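## Task

Every cable passes through the conduit and carries a letter tag at only one of its ends. Take the tag-free ends of cables F and H and seat them fully into the sockets labelled with those same letters on the side of the junction box. Each plug sitting in an incorrect socket offsets one correctly placed plug. A plug counts only if it stays seated without the robot holding it at the end. Finish by releasing everything and moving the grippers away.

## Robot and tools

Robot: two 6-joint arms with parallel grippers, left_arm and right_arm. The names are labels, not image sides. Scene frame: origin on the table top midway between the arms, +x out over the table, +z up, left_arm on the +y side. Base roots: left_arm (-0.007, +0.294, +0.117) m, right_arm (+0.047, -0.337, +0.117) m, both slightly tilted. Mounting plates and the metal frame behind the arms are fixed obstacles.

execute_actions(actions, pictures). actions holds zero or one item. An empty list [] just reports the current state. A wait is {"steps": N} with N up to 300 control steps (1/30 s each); it commands nothing new. A motion is {"rows": [...], "steps": N} with N up to 15 (default 15) and 1 to 15 rows; each row is used for one step and the final row repeats for any remaining steps. pictures (true/false) chooses whether camera images come back; by default they do. A refused call moves nothing.

Row layout: a single list of 14 numbers, each in [-1, 1], covering both arms even if only one moves: left_arm waist, shoulder, elbow, wrist pitch, wrist yaw, wrist roll, gripper opening, then the same seven for right_arm. The six joint values are offsets, not poses: they are measured from the joint angles in the most recent result that reported them (before any such result, and for later calls within one reply, from the angles at the moment the action starts), never from the previous row. Scale: 1.0 equals 1.202 rad (waist), 1.258 (shoulder), 1.238 (elbow), 2.073 (wrist pitch), 2.022 (wrist yaw and wrist roll). Joint ranges in rad: waist -2.618 to 3.054, shoulder 0.000 to 3.142, elbow 0.000 to 3.142, wrist pitch -1.571 to 1.571, wrist yaw -1.571 to 1.571, wrist roll -2.094 to 2.094. A request more than 0.036 rad outward beyond a range end is refused; true ends may differ by up to 0.036 rad, and targets past the true end are clipped there, reported as "joint sent to its limit" (possibly about an earlier action). The opening value is absolute, not an offset: +1 fully open (pad gap 0.094 m), -1 closed.

Motion limits: each step, a joint's target stays within a lead of its measured angle (waist 0.202 rad, shoulder 0.258, elbow 0.238, wrist pitch 0.573, wrist yaw and roll 0.522), and if the targets would carry the gripper over 70 mm from where it is, all are pulled back proportionally. Big offsets therefore need several actions. Between calls the arms keep heading for the last row sent until they settle or a step is HELD. Sending zeros is not a pause: it drives the arm back to the reference angles. Arms can sag under zero offsets; to hold a posture, in a reply's first call send the offset back to the desired angles, zeros in later calls, and push further if a joint still lags.

Gripping: grip_measured reports finger opening on the command scale (each gripper off by up to about 1 mm, constant in a scene). Away from ±1 the fingers go to the commanded reading. To hold something, command about 0.03 below grip_measured for a firm grip, less for a light one. Pad force tops out near 50 to 62 N; very thin parts get less.

Result lines: the state line 'left_arm: … | right_arm: …' gives each end_effector_position (m, scene frame; the point between the finger pads about 1 cm behind the tips) and end_effector_quat_wxyz. The gripper's fingers point along its +z and close along its y. Reported hand position can be off, more when reaching far. Joint positions and Joint velocities list, per arm, the six joints (rad, rad/s) then the pad gap (m, m/s). HELD marks steps where a row was not (fully) sent. "joint command not followed" means the clearance check altered targets; the rest was applied. "too close" warns of near contact, counting each arm's plate and its half of the frame as part of that arm. MOTOR HOT appears from 75 °C; at 90 °C the arm is halted 10 s, and at 100 °C it goes limp and falls; both are reported as OVER-TEMPERATURE FAULT. Holding loads heats motors even while idle, and some heat carries into the next scene.

Cameras: cam_head_left and cam_head_right (896x504, fixed), cam_left_wrist and cam_right_wrist (504x504 fisheye on each hand). Calibration (K, distortion, T_world_to_cam) is provided and may be slightly off; results list changed values.

zoom_image(camera, region): region [x0, y0, x1, y1] in pixels of that camera's latest image, origin top-left, at most 504x504; returns a detailed crop. read_manual(section) returns only licence texts. finished_scene(scene) ends scene 1 or 2 irreversibly, grades it, and gives the next task. Replying without a tool call ends all remaining scenes.

Avoid: dropping or knocking anything off the table, letting the arms collide or press on each other, slamming or forcing hard into the box, and leaving a plug in a wrong socket. A loose object may occasionally be nudged by an outside push. Before finishing, open the gripper, check the plugs stay seated, and retract both arms.

Each tool is called after ">>>" by a JSON object that holds its "name" and its "arguments".

## Session

>>> {"name": "execute_actions", "arguments": {"actions": []}}

Scene clock: 0.00 s of 6600.00 s.
left_arm: end_effector_position=(-0.0001, +0.6298, +0.3567) grip_measured=+1.000 end_effector_quat_wxyz=(-0.279, +0.957, +0.081, +0.014) | right_arm: end_effector_position=(+0.2419, +0.0545, +0.3712) grip_measured=+1.000 end_effector_quat_wxyz=(+0.354, +0.049, +0.757, +0.546)
Joint positions: left_arm=[ 2.143  1.446  1.448 -1.142  0.536 -1.457  0.094] | right_arm=[1.779 1.454 0.745 0.647 0.678 0.758 0.094]
Joint velocities: left_arm=[-0.002  0.002 -0.022  0.007 -0.037  0.051  0.   ] | right_arm=[ 0.007  0.007 -0.012 -0.051 -0.125  0.022  0.   ]

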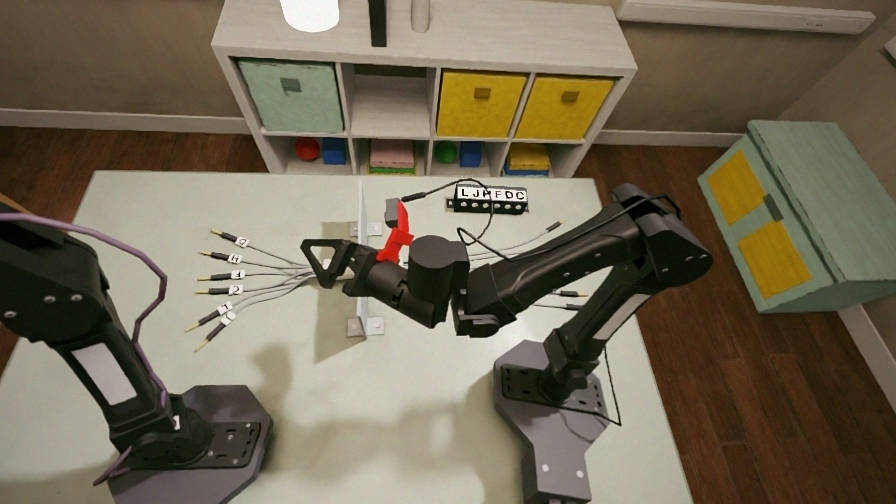

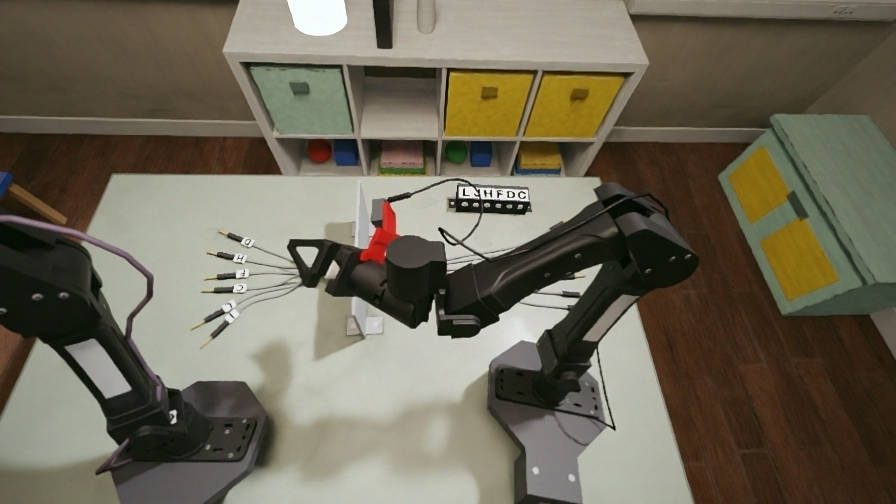

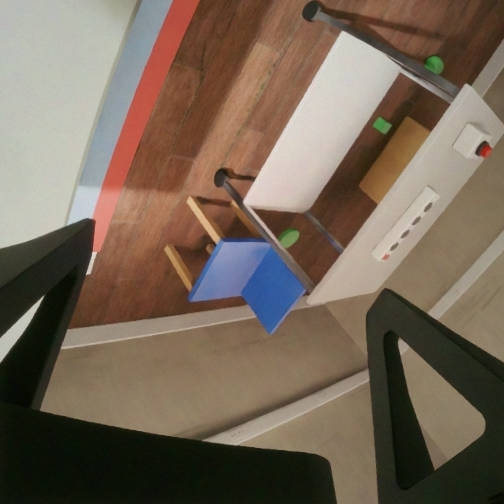

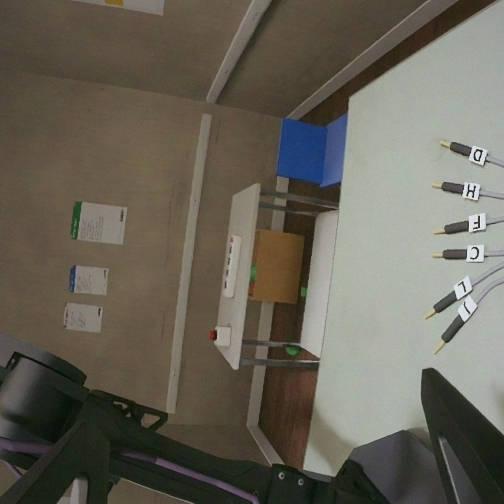

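>>> {"name": "execute_actions", "arguments": {"actions": [{"rows":[[-1,-0.04,-0.2,0.117,-0.265,0.72,1,-1,-0.2,0.206,-0.553,-0.335,-0.375,1]],"steps":15}], "pictures": false}}

>>> {"name": "execute_actions", "arguments": {"actions": [{"steps":30}], "pictures": false}}

Scene clock: 5.43 s of 6600.00 s.
left_arm: end_effector_position=(+0.2038, +0.5912, +0.1967) grip_measured=+1.000 end_effector_quat_wxyz=(+0.050, -0.546, +0.820, +0.164) | right_arm: end_effector_position=(+0.4187, -0.1286, +0.2678) grip_measured=+1.000 end_effector_quat_wxyz=(+0.318, -0.198, +0.895, +0.242)
Joint positions: left_arm=[ 1.131  1.422  1.193 -0.906  0.033 -0.177  0.094] | right_arm=[ 0.872  1.205  1.003 -0.384  0.046  0.059  0.094]
Joint velocities: left_arm=[-2.093 -0.002  0.007  0.037 -0.11   1.15   0.   ] | right_arm=[-2.063  0.037 -0.017 -0.828 -0.3   -0.344  0.   ]
Steps of this call (steps 1 to 90: nothing new was sent; then 1.93 s passed at rest; steps 91 to 105: all 15 steps of this action). Readings (joint positions):
91: left_arm=[2.120 1.434 1.414 -1.100 0.468 -1.389] | right_arm=[1.761 1.438 0.764 0.582 0.623 0.708]
92: left_arm=[2.069 1.410 1.347 -1.034 0.366 -1.290] | right_arm=[1.724 1.410 0.800 0.467 0.535 0.631]
94: left_arm=[1.932 1.402 1.248 -0.994 0.232 -1.098] | right_arm=[1.603 1.331 0.897 0.238 0.344 0.443]
98: left_arm=[1.643 1.422 1.193 -0.963 0.101 -0.713] | right_arm=[1.326 1.201 1.001 -0.064 0.165 0.206]
105: the state above

Scene clock: 6.43 s of 6600.00 s.
left_arm: end_effector_position=(+0.2550, +0.5536, +0.1794) grip_measured=+1.000 end_effector_quat_wxyz=(+0.036, -0.392, +0.908, +0.140) | right_arm: end_effector_position=(+0.4471, -0.2279, +0.2223) grip_measured=+1.000 end_effector_quat_wxyz=(+0.274, -0.114, +0.942, +0.154)
Joint positions: left_arm=[ 0.927  1.422  1.193 -0.902  0.015 -0.01   0.094] | right_arm=[ 0.564  1.205  1.003 -0.489  0.011  0.011  0.094]
Joint velocities: left_arm=[ 0.007  0.007 -0.012  0.022 -0.022  0.007  0.   ] | right_arm=[-0.002  0.007 -0.012  0.007 -0.095 -0.037  0.   ]
Steps of this call (steps 1 to 30: the robot went on to your last target). Readings (joint positions):
1: left_arm=[1.059 1.422 1.193 -0.904 0.030 -0.143] | right_arm=[0.800 1.205 1.003 -0.407 0.038 0.049]
2: left_arm=[0.996 1.422 1.193 -0.902 0.031 -0.115] | right_arm=[0.727 1.205 1.003 -0.424 0.033 0.041]
4: left_arm=[0.924 1.422 1.193 -0.902 0.037 -0.075] | right_arm=[0.608 1.205 1.003 -0.446 0.034 0.032]
8: left_arm=[0.924 1.422 1.193 -0.902 0.027 -0.036] | right_arm=[0.564 1.205 1.003 -0.473 0.028 0.020]
30: the state above
All arms were judged still, so your last target was given up. Only a new action makes them travel on or press farther. Fingers that are still opening or closing keep moving.

>>> {"name": "execute_actions", "arguments": {"actions": [{"rows":[[0,0,0,0,0,0,1,-1,0,0,0,0,0,1]],"steps":15}], "pictures": false}}

>>> {"name": "execute_actions", "arguments": {"actions": [{"rows":[[0,0,0,0,0,0,1,-0.7,0,0,0,0,0,1]],"steps":15}]}}

Scene clock: 7.50 s of 6600.00 s.
left_arm: end_effector_position=(+0.2550, +0.5536, +0.1794) grip_measured=+1.000 end_effector_quat_wxyz=(+0.036, -0.392, +0.908, +0.140) | right_arm: end_effector_position=(+0.3946, -0.5737, +0.1952) grip_measured=+1.000 end_effector_quat_wxyz=(+0.238, +0.286, +0.920, -0.125)
Joint positions: left_arm=[ 0.927  1.422  1.193 -0.902  0.015 -0.01   0.094] | right_arm=[-0.429  1.205  1.003 -0.489  0.007  0.01   0.094]
Joint velocities: left_arm=[ 0.007 -0.012 -0.002  0.007  0.037  0.022  0.   ] | right_arm=[-1.99  -0.007 -0.022  0.007  0.051  0.022  0.   ]
Steps of this call (steps 1 to 17: nothing new was sent; steps 18 to 32: all 15 steps of this action). Readings (joint positions):
18: left_arm=[0.927 1.422 1.193 -0.902 0.015 -0.010] | right_arm=[0.543 1.205 1.003 -0.489 -0.003 0.010]
19: left_arm=[0.927 1.422 1.193 -0.902 0.015 -0.010] | right_arm=[0.493 1.205 1.003 -0.489 -0.012 0.010]
21: left_arm=[0.927 1.422 1.193 -0.902 0.015 -0.010] | right_arm=[0.354 1.205 1.003 -0.489 -0.008 0.010]
25: left_arm=[0.927 1.422 1.193 -0.902 0.015 -0.010] | right_arm=[0.067 1.205 1.003 -0.489 0.002 0.010]
32: the state above

Scene clock: 8.00 s of 6600.00 s.
left_arm: end_effector_position=(+0.2550, +0.5536, +0.1794) grip_measured=+1.000 end_effector_quat_wxyz=(+0.036, -0.392, +0.908, +0.140) | right_arm: end_effector_position=(+0.1409, -0.7275, +0.2633) grip_measured=+1.000 end_effector_quat_wxyz=(+0.157, +0.577, +0.723, -0.347)
Joint positions: left_arm=[ 0.927  1.422  1.193 -0.902  0.015 -0.01   0.094] | right_arm=[-1.273  1.205  1.003 -0.489  0.019  0.01   0.094]
Joint velocities: left_arm=[-0.022  0.022 -0.007  0.007  0.051 -0.051  0.   ] | right_arm=[-0.007 -0.007 -0.002  0.007 -0.022  0.037  0.   ]
Steps of this call (steps 1 to 15: all 15 steps of this action). Readings (joint positions):
1: left_arm=[0.927 1.422 1.193 -0.902 0.015 -0.010] | right_arm=[-0.499 1.205 1.003 -0.489 0.006 0.010]
2: left_arm=[0.927 1.422 1.193 -0.902 0.015 -0.010] | right_arm=[-0.569 1.205 1.003 -0.489 0.006 0.010]
4: left_arm=[0.927 1.422 1.193 -0.902 0.015 -0.010] | right_arm=[-0.709 1.205 1.003 -0.489 0.005 0.010]
8: left_arm=[0.927 1.422 1.193 -0.902 0.015 -0.010] | right_arm=[-0.987 1.205 1.003 -0.489 0.003 0.010]
15: the state above
camera_calibration (this result's frames):
cam_left_wrist: T_world_to_cam=[[0.903724, -0.405596, -0.137019, 0.0152618], [-0.328167, -0.861838, 0.386708, 0.501145], [-0.274935, -0.304512, -0.911967, 0.516599], [0, 0, 0, 1]] pos_world=[0.292698, 0.595407, 0.279416]
cam_right_wrist: T_world_to_cam=[[-0.988384, 0.0844653, 0.126347, 0.170517], [0.0603726, 0.98114, -0.18363, 0.803154], [-0.139474, -0.173869, -0.974842, 0.246465], [0, 0, 0, 1]] pos_world=[0.154423, -0.759556, 0.366203]

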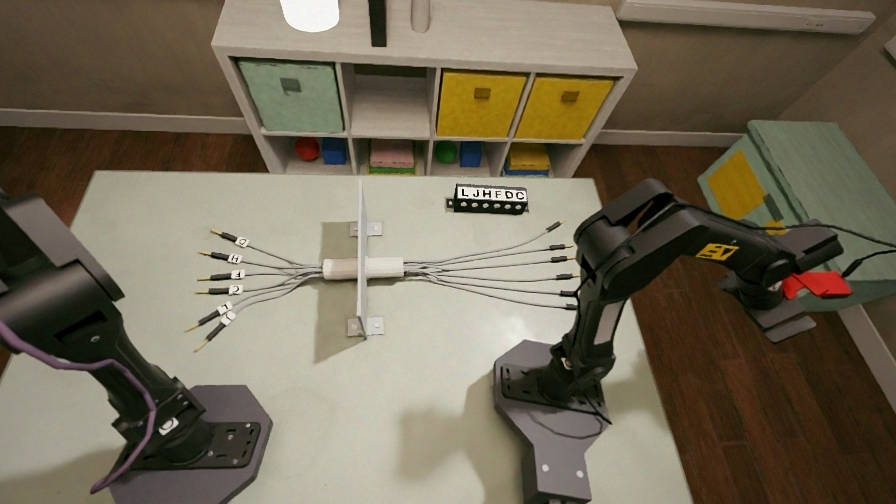

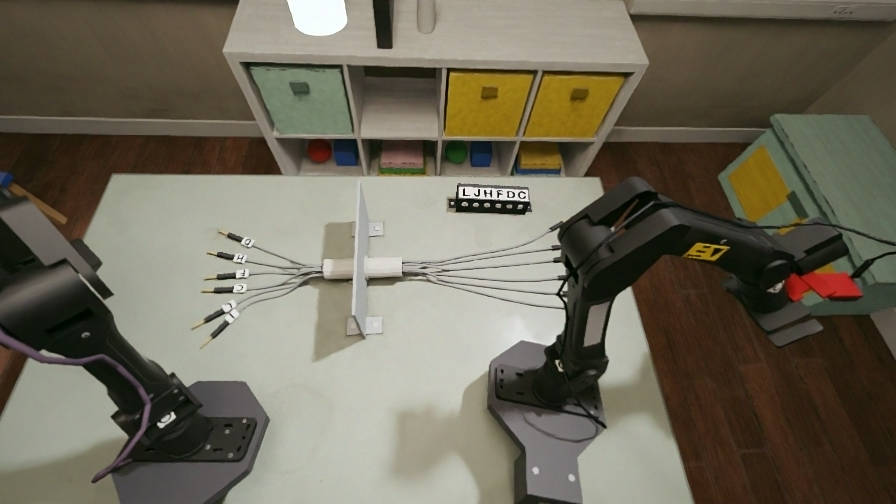

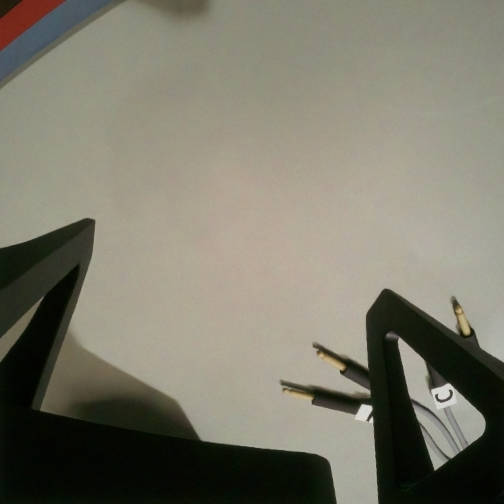

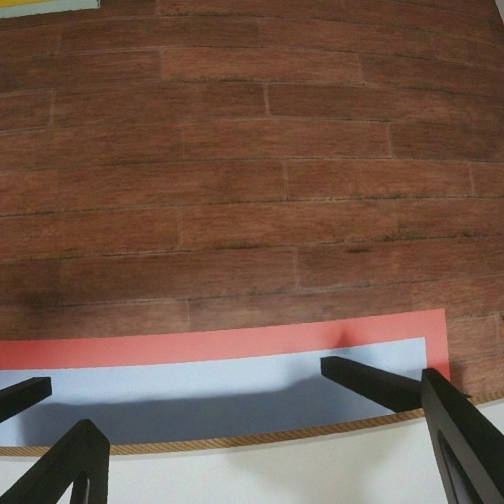

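>>> {"name": "zoom_image", "arguments": {"camera": "cam_head_left", "region": [180,200,420,360]}}

>>> {"name": "zoom_image", "arguments": {"camera": "cam_head_right", "region": [390,170,630,330]}}

Region (180, 200, 420, 360) of cam_head_left's 896x504 image, scaled by 2.100, with more detail than that image has.

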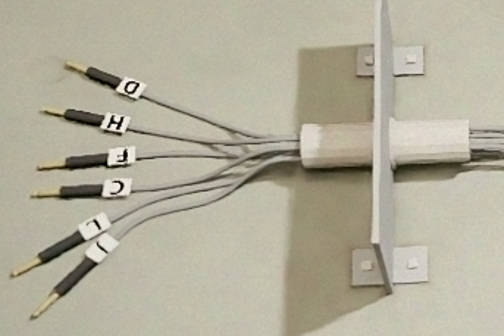

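Region (390, 170, 630, 330) of cam_head_right's 896x504 image, scaled by 2.100, with more detail than that image has.

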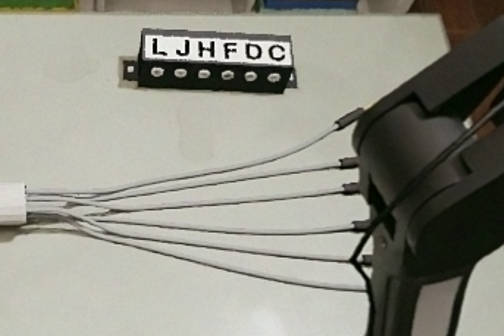

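>>> {"name": "execute_actions", "arguments": {"actions": [{"rows":[[-0.579,0.166,-0.006,0.064,-0.007,-0.687,-0.15,0,0.55,0.56,0,0,0,1]],"steps":15}], "pictures": false}}

>>> {"name": "execute_actions", "arguments": {"actions": [{"steps":20}]}}

Scene clock: 13.50 s of 6600.00 s.
left_arm: end_effector_position=(+0.3666, +0.3383, +0.0713) grip_measured=-0.148 end_effector_quat_wxyz=(-0.017, -0.621, +0.784, +0.002) | right_arm: end_effector_position=(+0.1436, -0.8962, +0.2032) grip_measured=+1.000 end_effector_quat_wxyz=(+0.131, +0.589, +0.731, -0.319)
Joint positions: left_arm=[ 0.195  1.659  1.188 -0.775  0.028 -1.213  0.04 ] | right_arm=[-1.273  1.938  1.658 -0.492  0.007  0.01   0.094]
Joint velocities: left_arm=[ 0.007 -0.027  0.027 -0.095 -0.007 -1.136  0.   ] | right_arm=[-0.002 -0.085 -0.007 -0.037  0.125 -0.007  0.   ]
Steps of this call (steps 1 to 30: the robot went on to your last target; steps 31 to 90: nothing new was sent; then 2.00 s passed at rest; steps 91 to 105: all 15 steps of this action). Readings (joint positions):
91: left_arm=[0.912 1.434 1.194 -0.899 0.006 -0.064] | right_arm=[-1.273 1.232 1.033 -0.517 0.007 0.010]
92: left_arm=[0.878 1.458 1.195 -0.879 -0.003 -0.139] | right_arm=[-1.273 1.296 1.105 -0.539 0.007 0.010]
94: left_arm=[0.779 1.536 1.195 -0.840 -0.004 -0.297] | right_arm=[-1.273 1.461 1.268 -0.522 0.007 0.010]
98: left_arm=[0.527 1.656 1.191 -0.795 -0.003 -0.671] | right_arm=[-1.273 1.796 1.591 -0.484 0.007 0.010]
105: the state above

Scene clock: 14.17 s of 6600.00 s.
left_arm: end_effector_position=(+0.3652, +0.3504, +0.0720) grip_measured=-0.148 end_effector_quat_wxyz=(+0.010, +0.696, -0.718, -0.011) | right_arm: end_effector_position=(+0.1447, -0.8963, +0.2063) grip_measured=+1.000 end_effector_quat_wxyz=(+0.133, +0.588, +0.730, -0.321)
Joint positions: left_arm=[ 0.223  1.657  1.188 -0.775  0.017 -1.386  0.04 ] | right_arm=[-1.273  1.932  1.658 -0.491  0.007  0.01   0.094]
Joint velocities: left_arm=[-0.007  0.012 -0.002 -0.037  0.037 -0.037 -0.   ] | right_arm=[ 0.002  0.002 -0.007  0.066 -0.022  0.066  0.   ]
Steps of this call (steps 1 to 20: the robot went on to your last target). Readings (joint positions):
1: left_arm=[0.198 1.658 1.188 -0.775 0.027 -1.248] | right_arm=[-1.273 1.935 1.658 -0.491 0.007 0.010]
2: left_arm=[0.205 1.657 1.188 -0.775 0.026 -1.276] | right_arm=[-1.273 1.934 1.658 -0.491 0.007 0.010]
4: left_arm=[0.217 1.657 1.188 -0.775 0.021 -1.317] | right_arm=[-1.273 1.932 1.658 -0.491 0.007 0.010]
8: left_arm=[0.223 1.657 1.188 -0.775 0.017 -1.360] | right_arm=[-1.273 1.932 1.658 -0.491 0.007 0.010]
20: the state above
camera_calibration (this result's frames):
cam_left_wrist: T_world_to_cam=[[0.958533, 0.28496, -0.00341584, -0.453032], [0.231544, -0.771758, 0.592264, 0.152988], [0.166135, -0.568496, -0.805736, 0.310822], [0, 0, 0, 1]] pos_world=[0.347184, 0.423867, 0.158284]
cam_right_wrist: T_world_to_cam=[[-0.987005, 0.0907726, 0.132598, 0.199952], [0.0761601, 0.990853, -0.111404, 0.949637], [-0.141498, -0.0998572, -0.984889, 0.230791], [0, 0, 0, 1]] pos_world=[0.157686, -0.936054, 0.306584]

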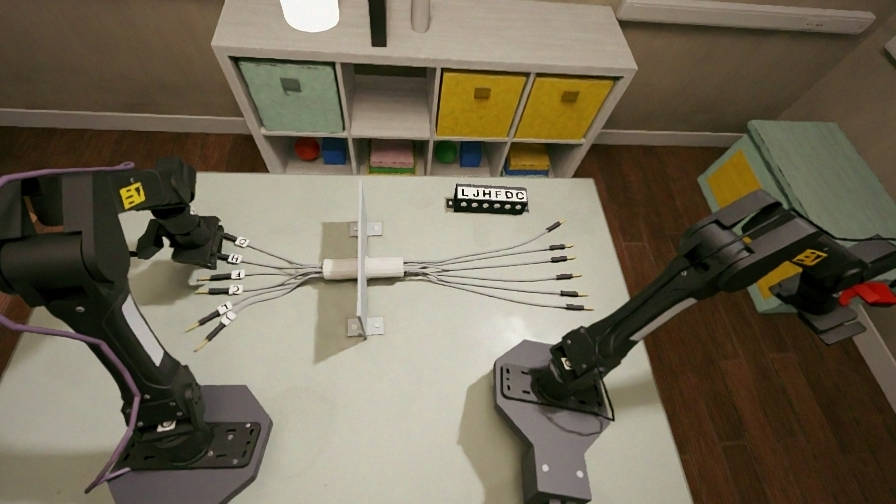

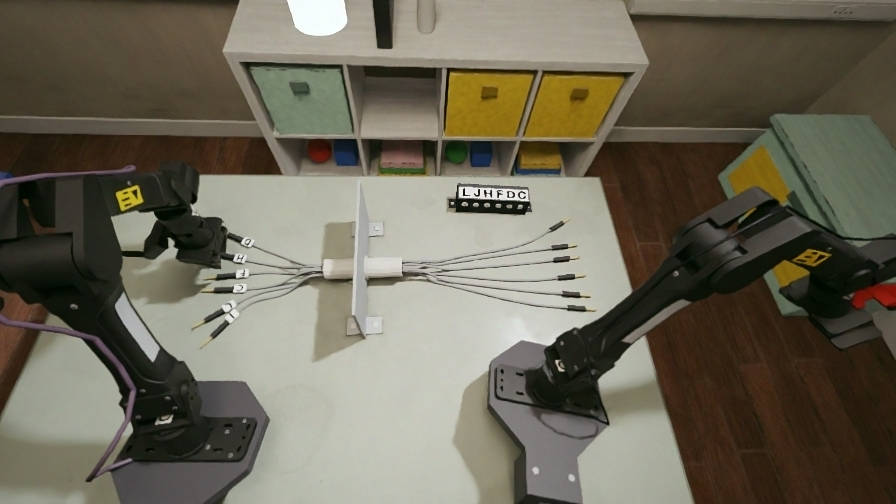

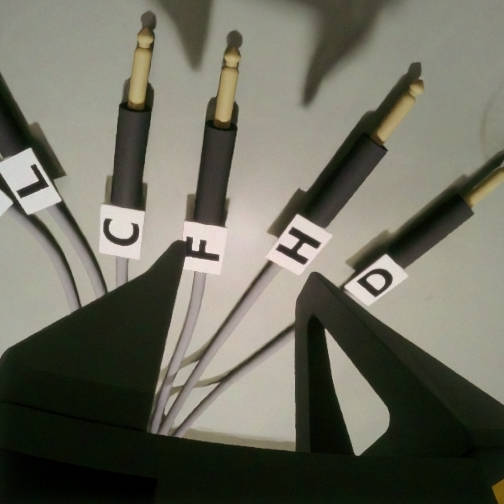

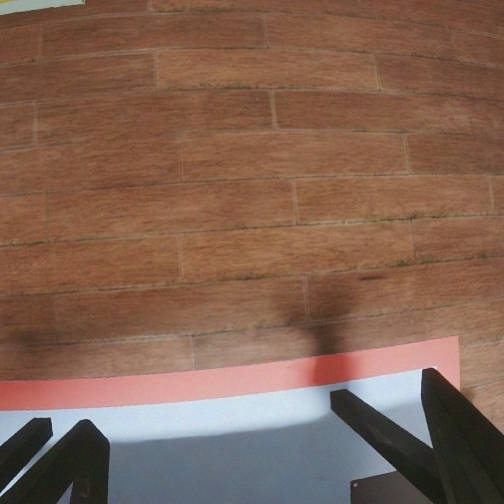

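>>> {"name": "execute_actions", "arguments": {"actions": [{"rows":[[-0.005,0.03,-0.06,0.065,0,-0.01,-0.15,0,0,0,0,0,0,1],[-0.005,0.03,-0.06,0.065,0,-0.01,-0.15,0,0,0,0,0,0,1],[-0.005,0.03,-0.06,0.065,0,-0.01,-0.15,0,0,0,0,0,0,1],[-0.005,0.056,-0.12,0.129,0,-0.01,-0.15,0,0,0,0,0,0,1]],"steps":15}]}}

Scene clock: 16.17 s of 6600.00 s.
left_arm: end_effector_position=(+0.3532, +0.3492, +0.0205) grip_measured=-0.148 end_effector_quat_wxyz=(+0.002, +0.700, -0.715, -0.003) | right_arm: end_effector_position=(+0.1447, -0.8963, +0.2063) grip_measured=+1.000 end_effector_quat_wxyz=(+0.133, +0.588, +0.730, -0.321)
Joint positions: left_arm=[ 0.223  1.732  1.045 -0.534  0.02  -1.396  0.04 ] | right_arm=[-1.273  1.932  1.658 -0.491  0.007  0.01   0.094]
Joint velocities: left_arm=[ 0.007 -0.012 -0.017  0.11   0.037 -0.11  -0.   ] | right_arm=[ 0.007 -0.022 -0.017 -0.037 -0.051  0.037  0.   ]
Steps of this call (steps 1 to 15: the robot went on to your last target; steps 16 to 45: nothing new was sent; steps 46 to 60: all 15 steps of this action). Readings (joint positions):
46: left_arm=[0.223 1.658 1.178 -0.758 0.017 -1.390] | right_arm=[-1.273 1.932 1.658 -0.491 0.007 0.010]
47: left_arm=[0.223 1.659 1.164 -0.729 0.017 -1.391] | right_arm=[-1.273 1.932 1.658 -0.491 0.007 0.010]
49: left_arm=[0.223 1.673 1.129 -0.679 0.018 -1.393] | right_arm=[-1.273 1.932 1.658 -0.491 0.007 0.010]
53: left_arm=[0.223 1.724 1.052 -0.587 0.019 -1.395] | right_arm=[-1.273 1.932 1.658 -0.491 0.007 0.010]
60: the state above
camera_calibration (this result's frames):
cam_left_wrist: T_world_to_cam=[[0.955742, 0.293647, 0.0181283, -0.443878], [0.225257, -0.770004, 0.596953, 0.186829], [0.189252, -0.566449, -0.802072, 0.2617], [0, 0, 0, 1]] pos_world=[0.332621, 0.422442, 0.10642]
cam_right_wrist: T_world_to_cam=[[-0.987005, 0.0907726, 0.132598, 0.199952], [0.0761601, 0.990853, -0.111404, 0.949637], [-0.141498, -0.0998572, -0.984889, 0.230791], [0, 0, 0, 1]] pos_world=[0.157686, -0.936054, 0.306584]

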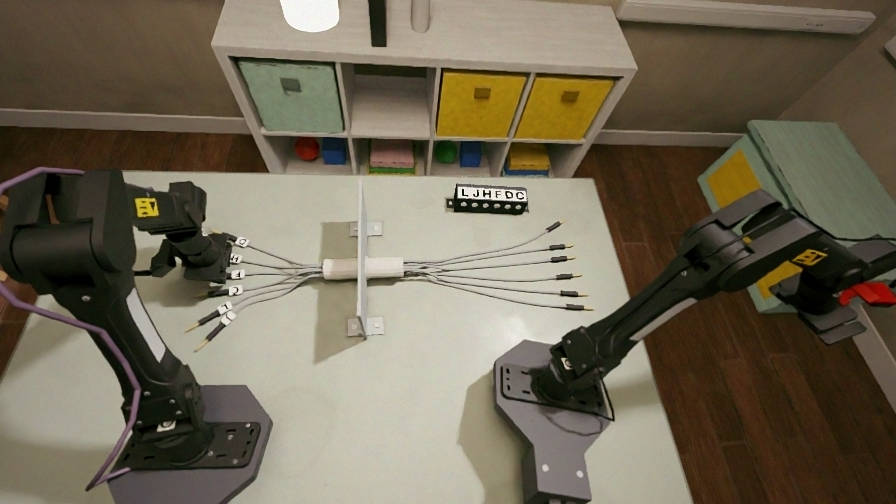

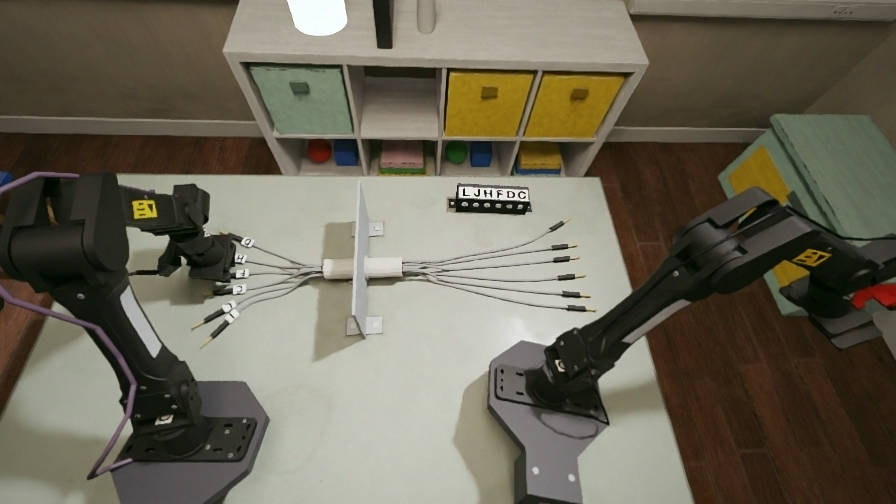

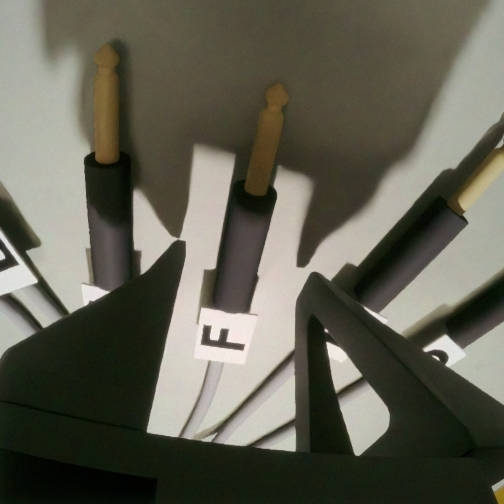

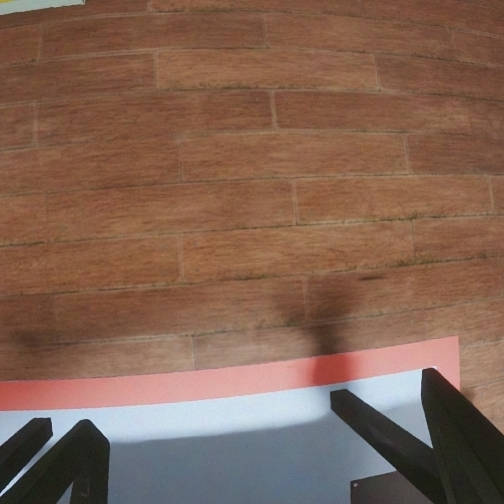

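>>> {"name": "execute_actions", "arguments": {"actions": [{"rows":[[0,0.014,0,0,0,0,-0.15,0,0,0,0,0,0,1],[0,0.014,0,0,0,0,-0.15,0,0,0,0,0,0,1],[0,0.014,0,0,0,0,-0.15,0,0,0,0,0,0,1],[0,0.014,0,0,0,0,-0.15,0,0,0,0,0,0,1],[0,0.014,0,0,0,0,-0.5,0,0,0,0,0,0,1],[0,0.014,0,0,0,0,-0.7,0,0,0,0,0,0,1],[0,0.014,0,0,0,0,-0.85,0,0,0,0,0,0,1]],"steps":15}]}}

Scene clock: 17.37 s of 6600.00 s.
left_arm: end_effector_position=(+0.3568, +0.3494, +0.0214) grip_measured=-0.844 end_effector_quat_wxyz=(-0.004, +0.700, -0.715, +0.002) | right_arm: end_effector_position=(+0.1447, -0.8963, +0.2063) grip_measured=+1.000 end_effector_quat_wxyz=(+0.133, +0.588, +0.730, -0.321)
Joint positions: left_arm=[ 0.223  1.729  1.045 -0.522  0.022 -1.396  0.007] | right_arm=[-1.273  1.932  1.658 -0.491  0.007  0.01   0.094]
Joint velocities: left_arm=[-0.007 -0.002 -0.002  0.007  0.007 -0.051 -0.001] | right_arm=[-0.002 -0.007 -0.022  0.007 -0.051  0.007  0.   ]
Steps of this call (steps 1 to 21: the robot went on to your last target; steps 22 to 36: all 15 steps of this action). Readings (joint positions):
22: left_arm=[0.223 1.732 1.045 -0.520 0.020 -1.396] | right_arm=[-1.273 1.932 1.658 -0.491 0.007 0.010]
23: left_arm=[0.223 1.732 1.045 -0.520 0.021 -1.396] | right_arm=[-1.273 1.932 1.658 -0.491 0.007 0.010]
25: left_arm=[0.223 1.732 1.045 -0.520 0.021 -1.396] | right_arm=[-1.273 1.932 1.658 -0.491 0.007 0.010]
29: left_arm=[0.223 1.732 1.045 -0.522 0.021 -1.396] | right_arm=[-1.273 1.932 1.658 -0.491 0.007 0.010]
36: the state above
camera_calibration (this result's frames):
cam_left_wrist: T_world_to_cam=[[0.955341, 0.293663, 0.0329446, -0.447629], [0.216081, -0.770266, 0.6, 0.188903], [0.201574, -0.566086, -0.799322, 0.257286], [0, 0, 0, 1]] pos_world=[0.334958, 0.422603, 0.107059]
cam_right_wrist: T_world_to_cam=[[-0.987005, 0.0907726, 0.132598, 0.199952], [0.0761601, 0.990853, -0.111404, 0.949637], [-0.141498, -0.0998572, -0.984889, 0.230791], [0, 0, 0, 1]] pos_world=[0.157686, -0.936054, 0.306584]

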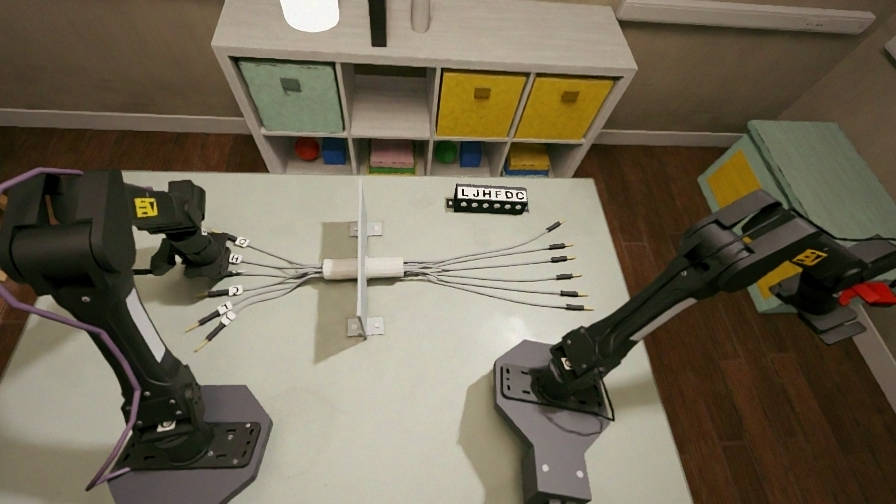

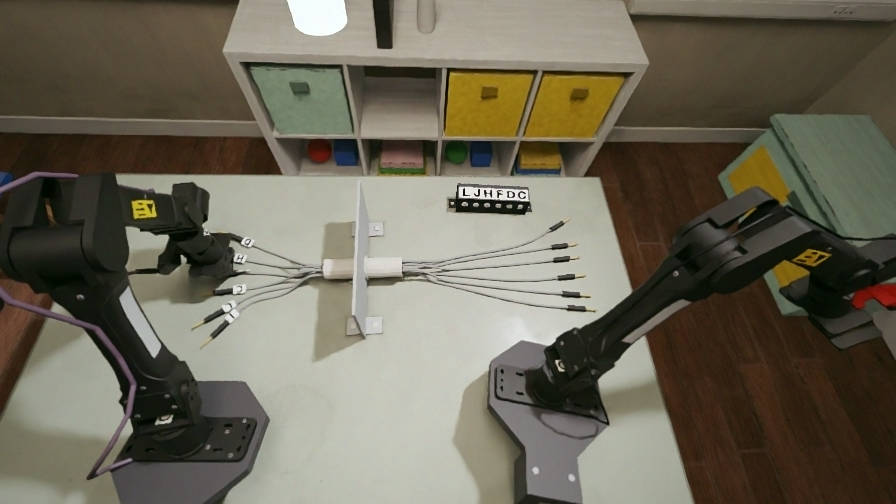

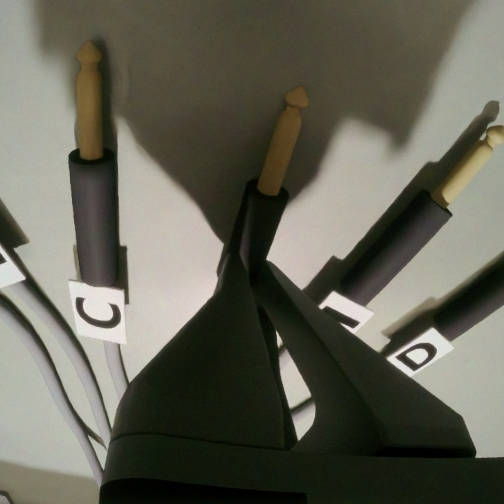

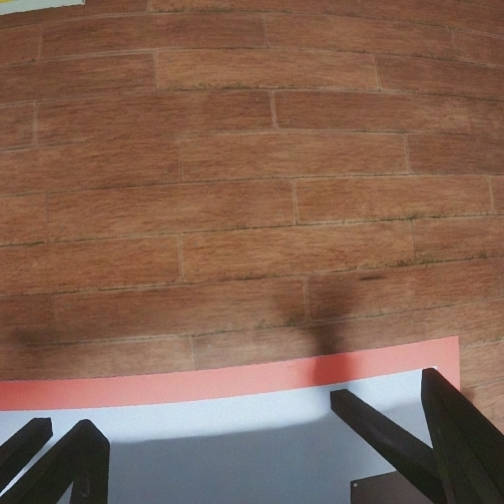

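>>> {"name": "execute_actions", "arguments": {"actions": [{"rows":[[0,0,0,0,0,0,-0.92,0,0,0,0,0,0,1],[0,0,0,0,0,0,-0.92,0,0,0,0,0,0,1],[0,0,0,0,0,0,-0.92,0,0,0,0,0,0,1],[0,-0.02,0,0,0,0,-0.92,0,0,0,0,0,0,1],[0.02,-0.03,0,0,0,0,-0.92,0,0,0,0,0,0,1],[0.04,-0.03,0,0,0,0,-0.92,0,0,0,0,0,0,1],[0.06,-0.03,0,0,0,0,-0.92,0,0,0,0,0,0,1],[0.08,-0.03,0,0,0,0,-0.92,0,0,0,0,0,0,1],[0.1,-0.03,0,0,0,0,-0.92,0,0,0,0,0,0,1],[0.12,-0.03,0,0,0,0,-0.92,0,0,0,0,0,0,1],[0.14,-0.03,0,0,0,0,-0.92,0,0,0,0,0,0,1],[0.16,-0.03,0,0,0,0,-0.92,0,0,0,0,0,0,1]],"steps":15}]}}

>>> {"name": "zoom_image", "arguments": {"camera": "cam_head_right", "region": [390,170,630,330]}}

Scene clock: 19.30 s of 6600.00 s.
left_arm: end_effector_position=(+0.3420, +0.4191, +0.0289) grip_measured=-0.918 end_effector_quat_wxyz=(-0.028, +0.760, -0.649, -0.019) | right_arm: end_effector_position=(+0.1447, -0.8963, +0.2063) grip_measured=+1.000 end_effector_quat_wxyz=(+0.133, +0.588, +0.730, -0.321)
Joint positions: left_arm=[ 0.415  1.717  1.045 -0.524  0.028 -1.396  0.004] | right_arm=[-1.273  1.932  1.658 -0.491  0.007  0.01   0.094]
Joint velocities: left_arm=[ 0.286  0.002 -0.007  0.081 -0.11   0.007 -0.   ] | right_arm=[-0.002 -0.007 -0.002 -0.051 -0.11   0.051  0.   ]
Steps of this call (steps 1 to 15: the robot went on to your last target; steps 16 to 43: nothing new was sent; steps 44 to 58: all 15 steps of this action). Readings (joint positions):
44: left_arm=[0.223 1.728 1.045 -0.522 0.022 -1.396] | right_arm=[-1.273 1.932 1.658 -0.491 0.007 0.010]
45: left_arm=[0.223 1.722 1.045 -0.523 0.022 -1.396] | right_arm=[-1.273 1.932 1.658 -0.491 0.007 0.010]
47: left_arm=[0.223 1.721 1.045 -0.524 0.022 -1.396] | right_arm=[-1.273 1.932 1.658 -0.491 0.007 0.010]
51: left_arm=[0.253 1.718 1.045 -0.524 0.030 -1.396] | right_arm=[-1.273 1.932 1.658 -0.491 0.007 0.010]
58: the state above
camera_calibration (this result's frames):
cam_left_wrist: T_world_to_cam=[[0.887551, 0.456604, 0.0613703, -0.500131], [0.350696, -0.755976, 0.552732, 0.190651], [0.298774, -0.469055, -0.831096, 0.232711], [0, 0, 0, 1]] pos_world=[0.307503, 0.481644, 0.11872]
cam_right_wrist: T_world_to_cam=[[-0.987005, 0.0907726, 0.132598, 0.199952], [0.0761601, 0.990853, -0.111404, 0.949637], [-0.141498, -0.0998572, -0.984889, 0.230791], [0, 0, 0, 1]] pos_world=[0.157686, -0.936054, 0.306584]

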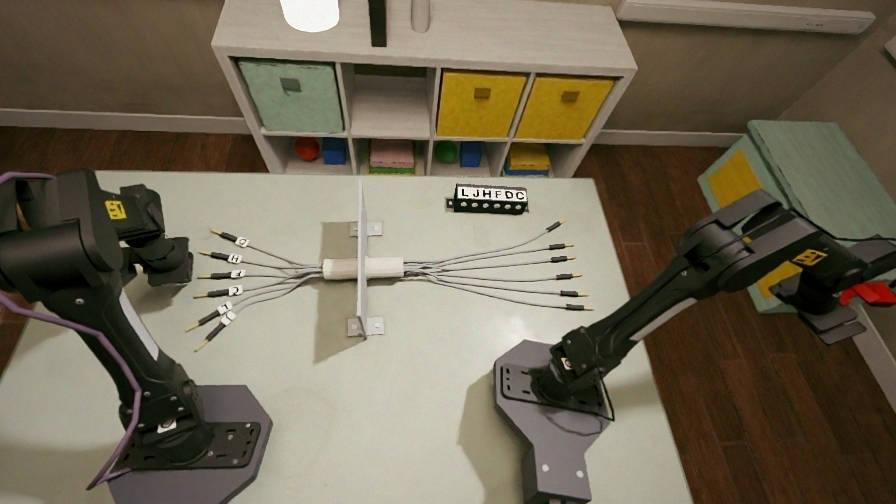

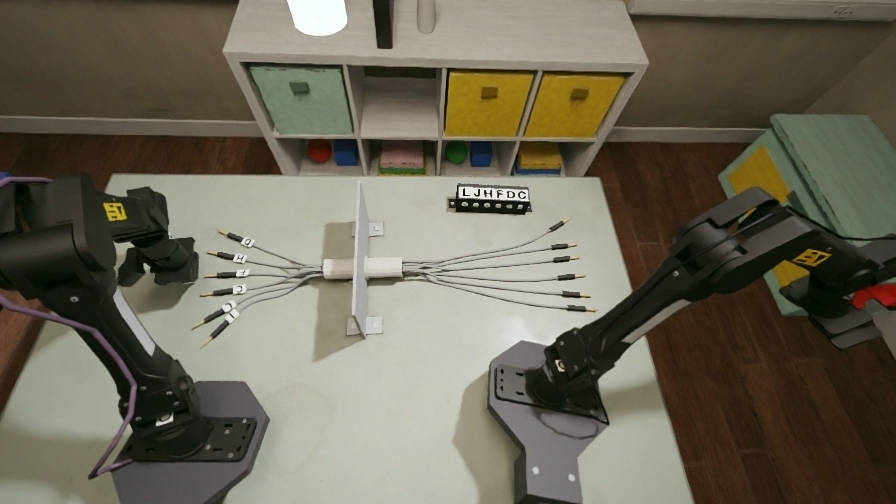

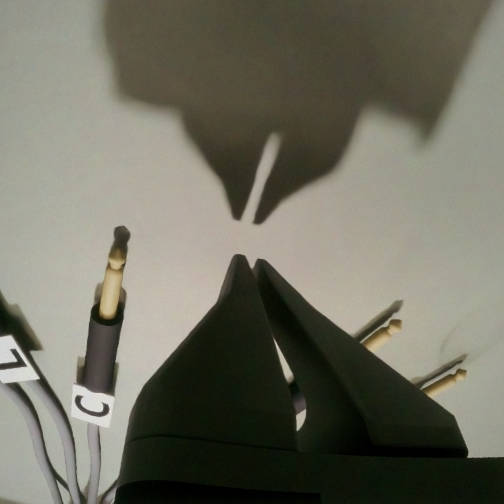

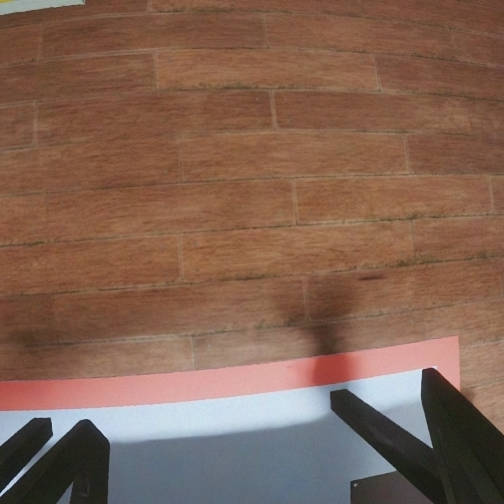

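Region (390, 170, 630, 330) of cam_head_right's 896x504 image, scaled by 2.100, with more detail than that image has.

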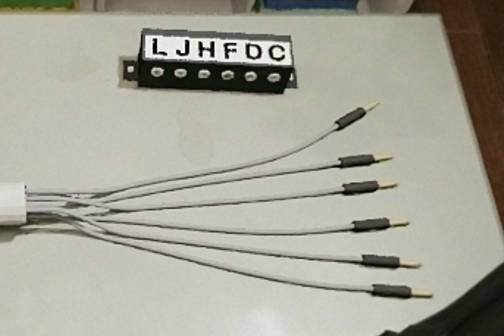

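>>> {"name": "execute_actions", "arguments": {"actions": [{"rows":[[0,-0.04,0,0,0,0,-0.5,0,0,0,0,0,0,1],[-0.05,-0.04,0,0,0,0,-0.5,0,0,0,0,0,0,1],[-0.1,-0.04,0,0,0,0,-0.5,0,0,0,0,0,0,1],[-0.14,-0.04,0,0,0,0,-0.5,0,0,0,0,0,0,1]],"steps":15}], "pictures": false}}

>>> {"name": "execute_actions", "arguments": {"actions": [{"rows":[[0,0.02,0,0,0,0,-0.5,0,0,0,0,0,0,1],[0,0.04,0,0,0,0,-0.5,0,0,0,0,0,0,1],[0,0.06,0,0,0,0,-0.5,0,0,0,0,0,0,1]],"steps":15}]}}

Scene clock: 21.87 s of 6600.00 s.
left_arm: end_effector_position=(+0.3642, +0.3516, +0.0339) grip_measured=-0.502 end_effector_quat_wxyz=(-0.016, +0.703, -0.711, +0.020) | right_arm: end_effector_position=(+0.1447, -0.8963, +0.2063) grip_measured=+1.000 end_effector_quat_wxyz=(+0.133, +0.588, +0.730, -0.321)
Joint positions: left_arm=[ 0.236  1.689  1.045 -0.523  0.042 -1.396  0.023] | right_arm=[-1.273  1.932  1.658 -0.491  0.007  0.01   0.094]
Joint velocities: left_arm=[ 0.002 -0.017  0.007 -0.007  0.022 -0.022  0.   ] | right_arm=[-0.002 -0.002  0.002 -0.022 -0.037  0.022  0.   ]
Steps of this call (steps 1 to 15: the robot went on to your last target; steps 16 to 62: nothing new was sent; steps 63 to 77: all 15 steps of this action). Readings (joint positions):
63: left_arm=[0.421 1.715 1.045 -0.524 0.028 -1.396] | right_arm=[-1.273 1.932 1.658 -0.491 0.007 0.010]
64: left_arm=[0.416 1.712 1.045 -0.524 0.026 -1.396] | right_arm=[-1.273 1.932 1.658 -0.491 0.007 0.010]
66: left_arm=[0.371 1.700 1.045 -0.524 0.020 -1.396] | right_arm=[-1.273 1.932 1.658 -0.491 0.007 0.010]
70: left_arm=[0.240 1.689 1.045 -0.523 0.036 -1.396] | right_arm=[-1.273 1.932 1.658 -0.491 0.007 0.010]
77: the state above

Scene clock: 22.37 s of 6600.00 s.
left_arm: end_effector_position=(+0.3517, +0.3496, +0.0119) grip_measured=-0.502 end_effector_quat_wxyz=(+0.012, +0.704, -0.710, +0.002) | right_arm: end_effector_position=(+0.1447, -0.8963, +0.2063) grip_measured=+1.000 end_effector_quat_wxyz=(+0.133, +0.588, +0.730, -0.321)
Joint positions: left_arm=[ 0.236  1.761  1.045 -0.517  0.045 -1.396  0.023] | right_arm=[-1.273  1.932  1.658 -0.491  0.007  0.01   0.094]
Joint velocities: left_arm=[ 0.002  0.002  0.017 -0.037 -0.022  0.022 -0.001] | right_arm=[-0.002  0.007 -0.007 -0.007 -0.022 -0.007  0.   ]
Steps of this call (steps 1 to 15: all 15 steps of this action). Readings (joint positions):
1: left_arm=[0.236 1.691 1.045 -0.523 0.042 -1.396] | right_arm=[-1.273 1.932 1.658 -0.491 0.007 0.010]
2: left_arm=[0.236 1.695 1.045 -0.523 0.042 -1.396] | right_arm=[-1.273 1.932 1.658 -0.491 0.007 0.010]
4: left_arm=[0.236 1.718 1.045 -0.520 0.043 -1.396] | right_arm=[-1.273 1.932 1.658 -0.491 0.007 0.010]
8: left_arm=[0.236 1.761 1.045 -0.521 0.044 -1.396] | right_arm=[-1.273 1.932 1.658 -0.491 0.007 0.010]
15: the state above
camera_calibration (this result's frames):
cam_left_wrist: T_world_to_cam=[[0.951891, 0.306402, 0.00456141, -0.445335], [0.239714, -0.753822, 0.611792, 0.181717], [0.190893, -0.581266, -0.791006, 0.259812], [0, 0, 0, 1]] pos_world=[0.330754, 0.424454, 0.0963714]
cam_right_wrist: T_world_to_cam=[[-0.987005, 0.0907726, 0.132598, 0.199952], [0.0761601, 0.990853, -0.111404, 0.949637], [-0.141498, -0.0998572, -0.984889, 0.230791], [0, 0, 0, 1]] pos_world=[0.157686, -0.936054, 0.306584]

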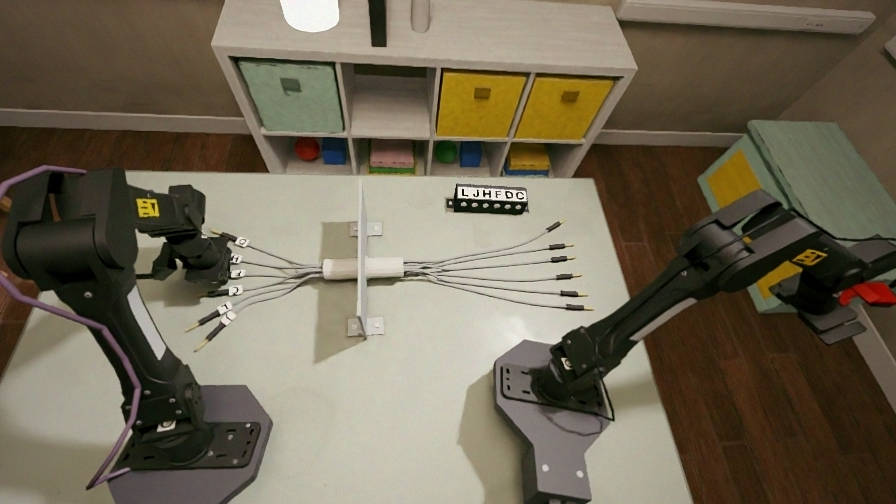

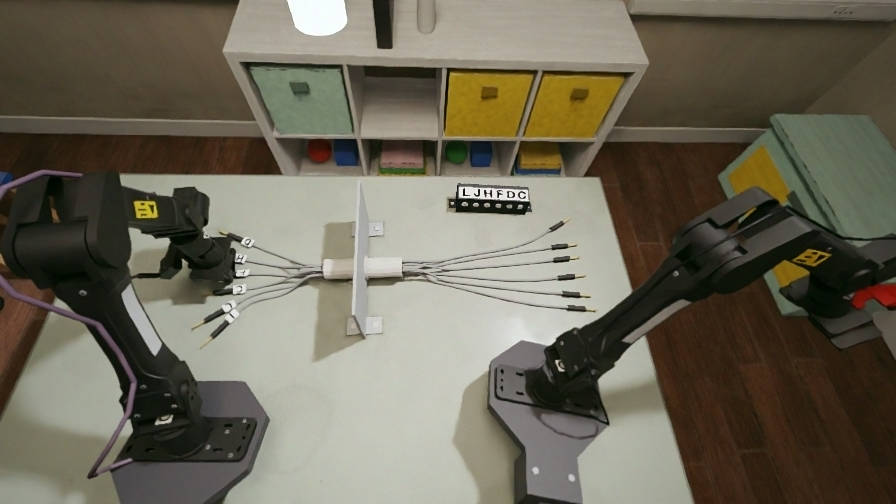

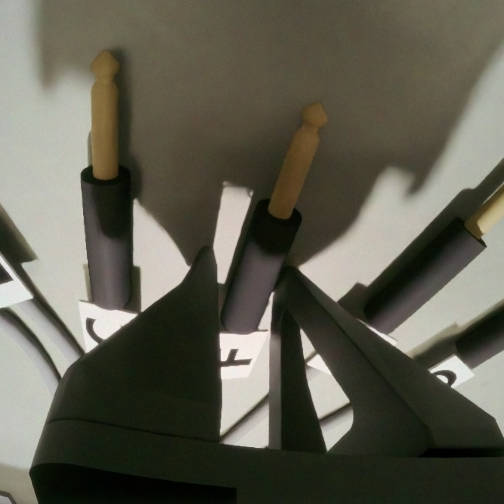

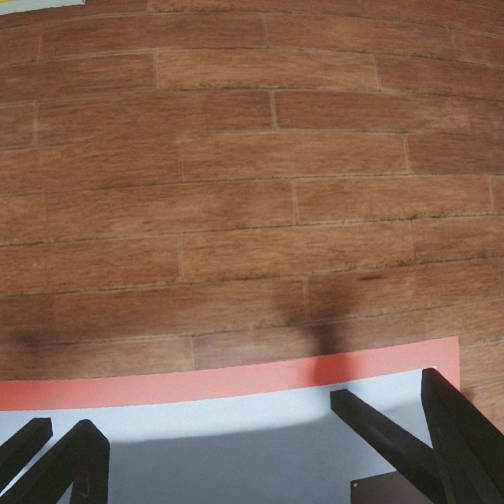

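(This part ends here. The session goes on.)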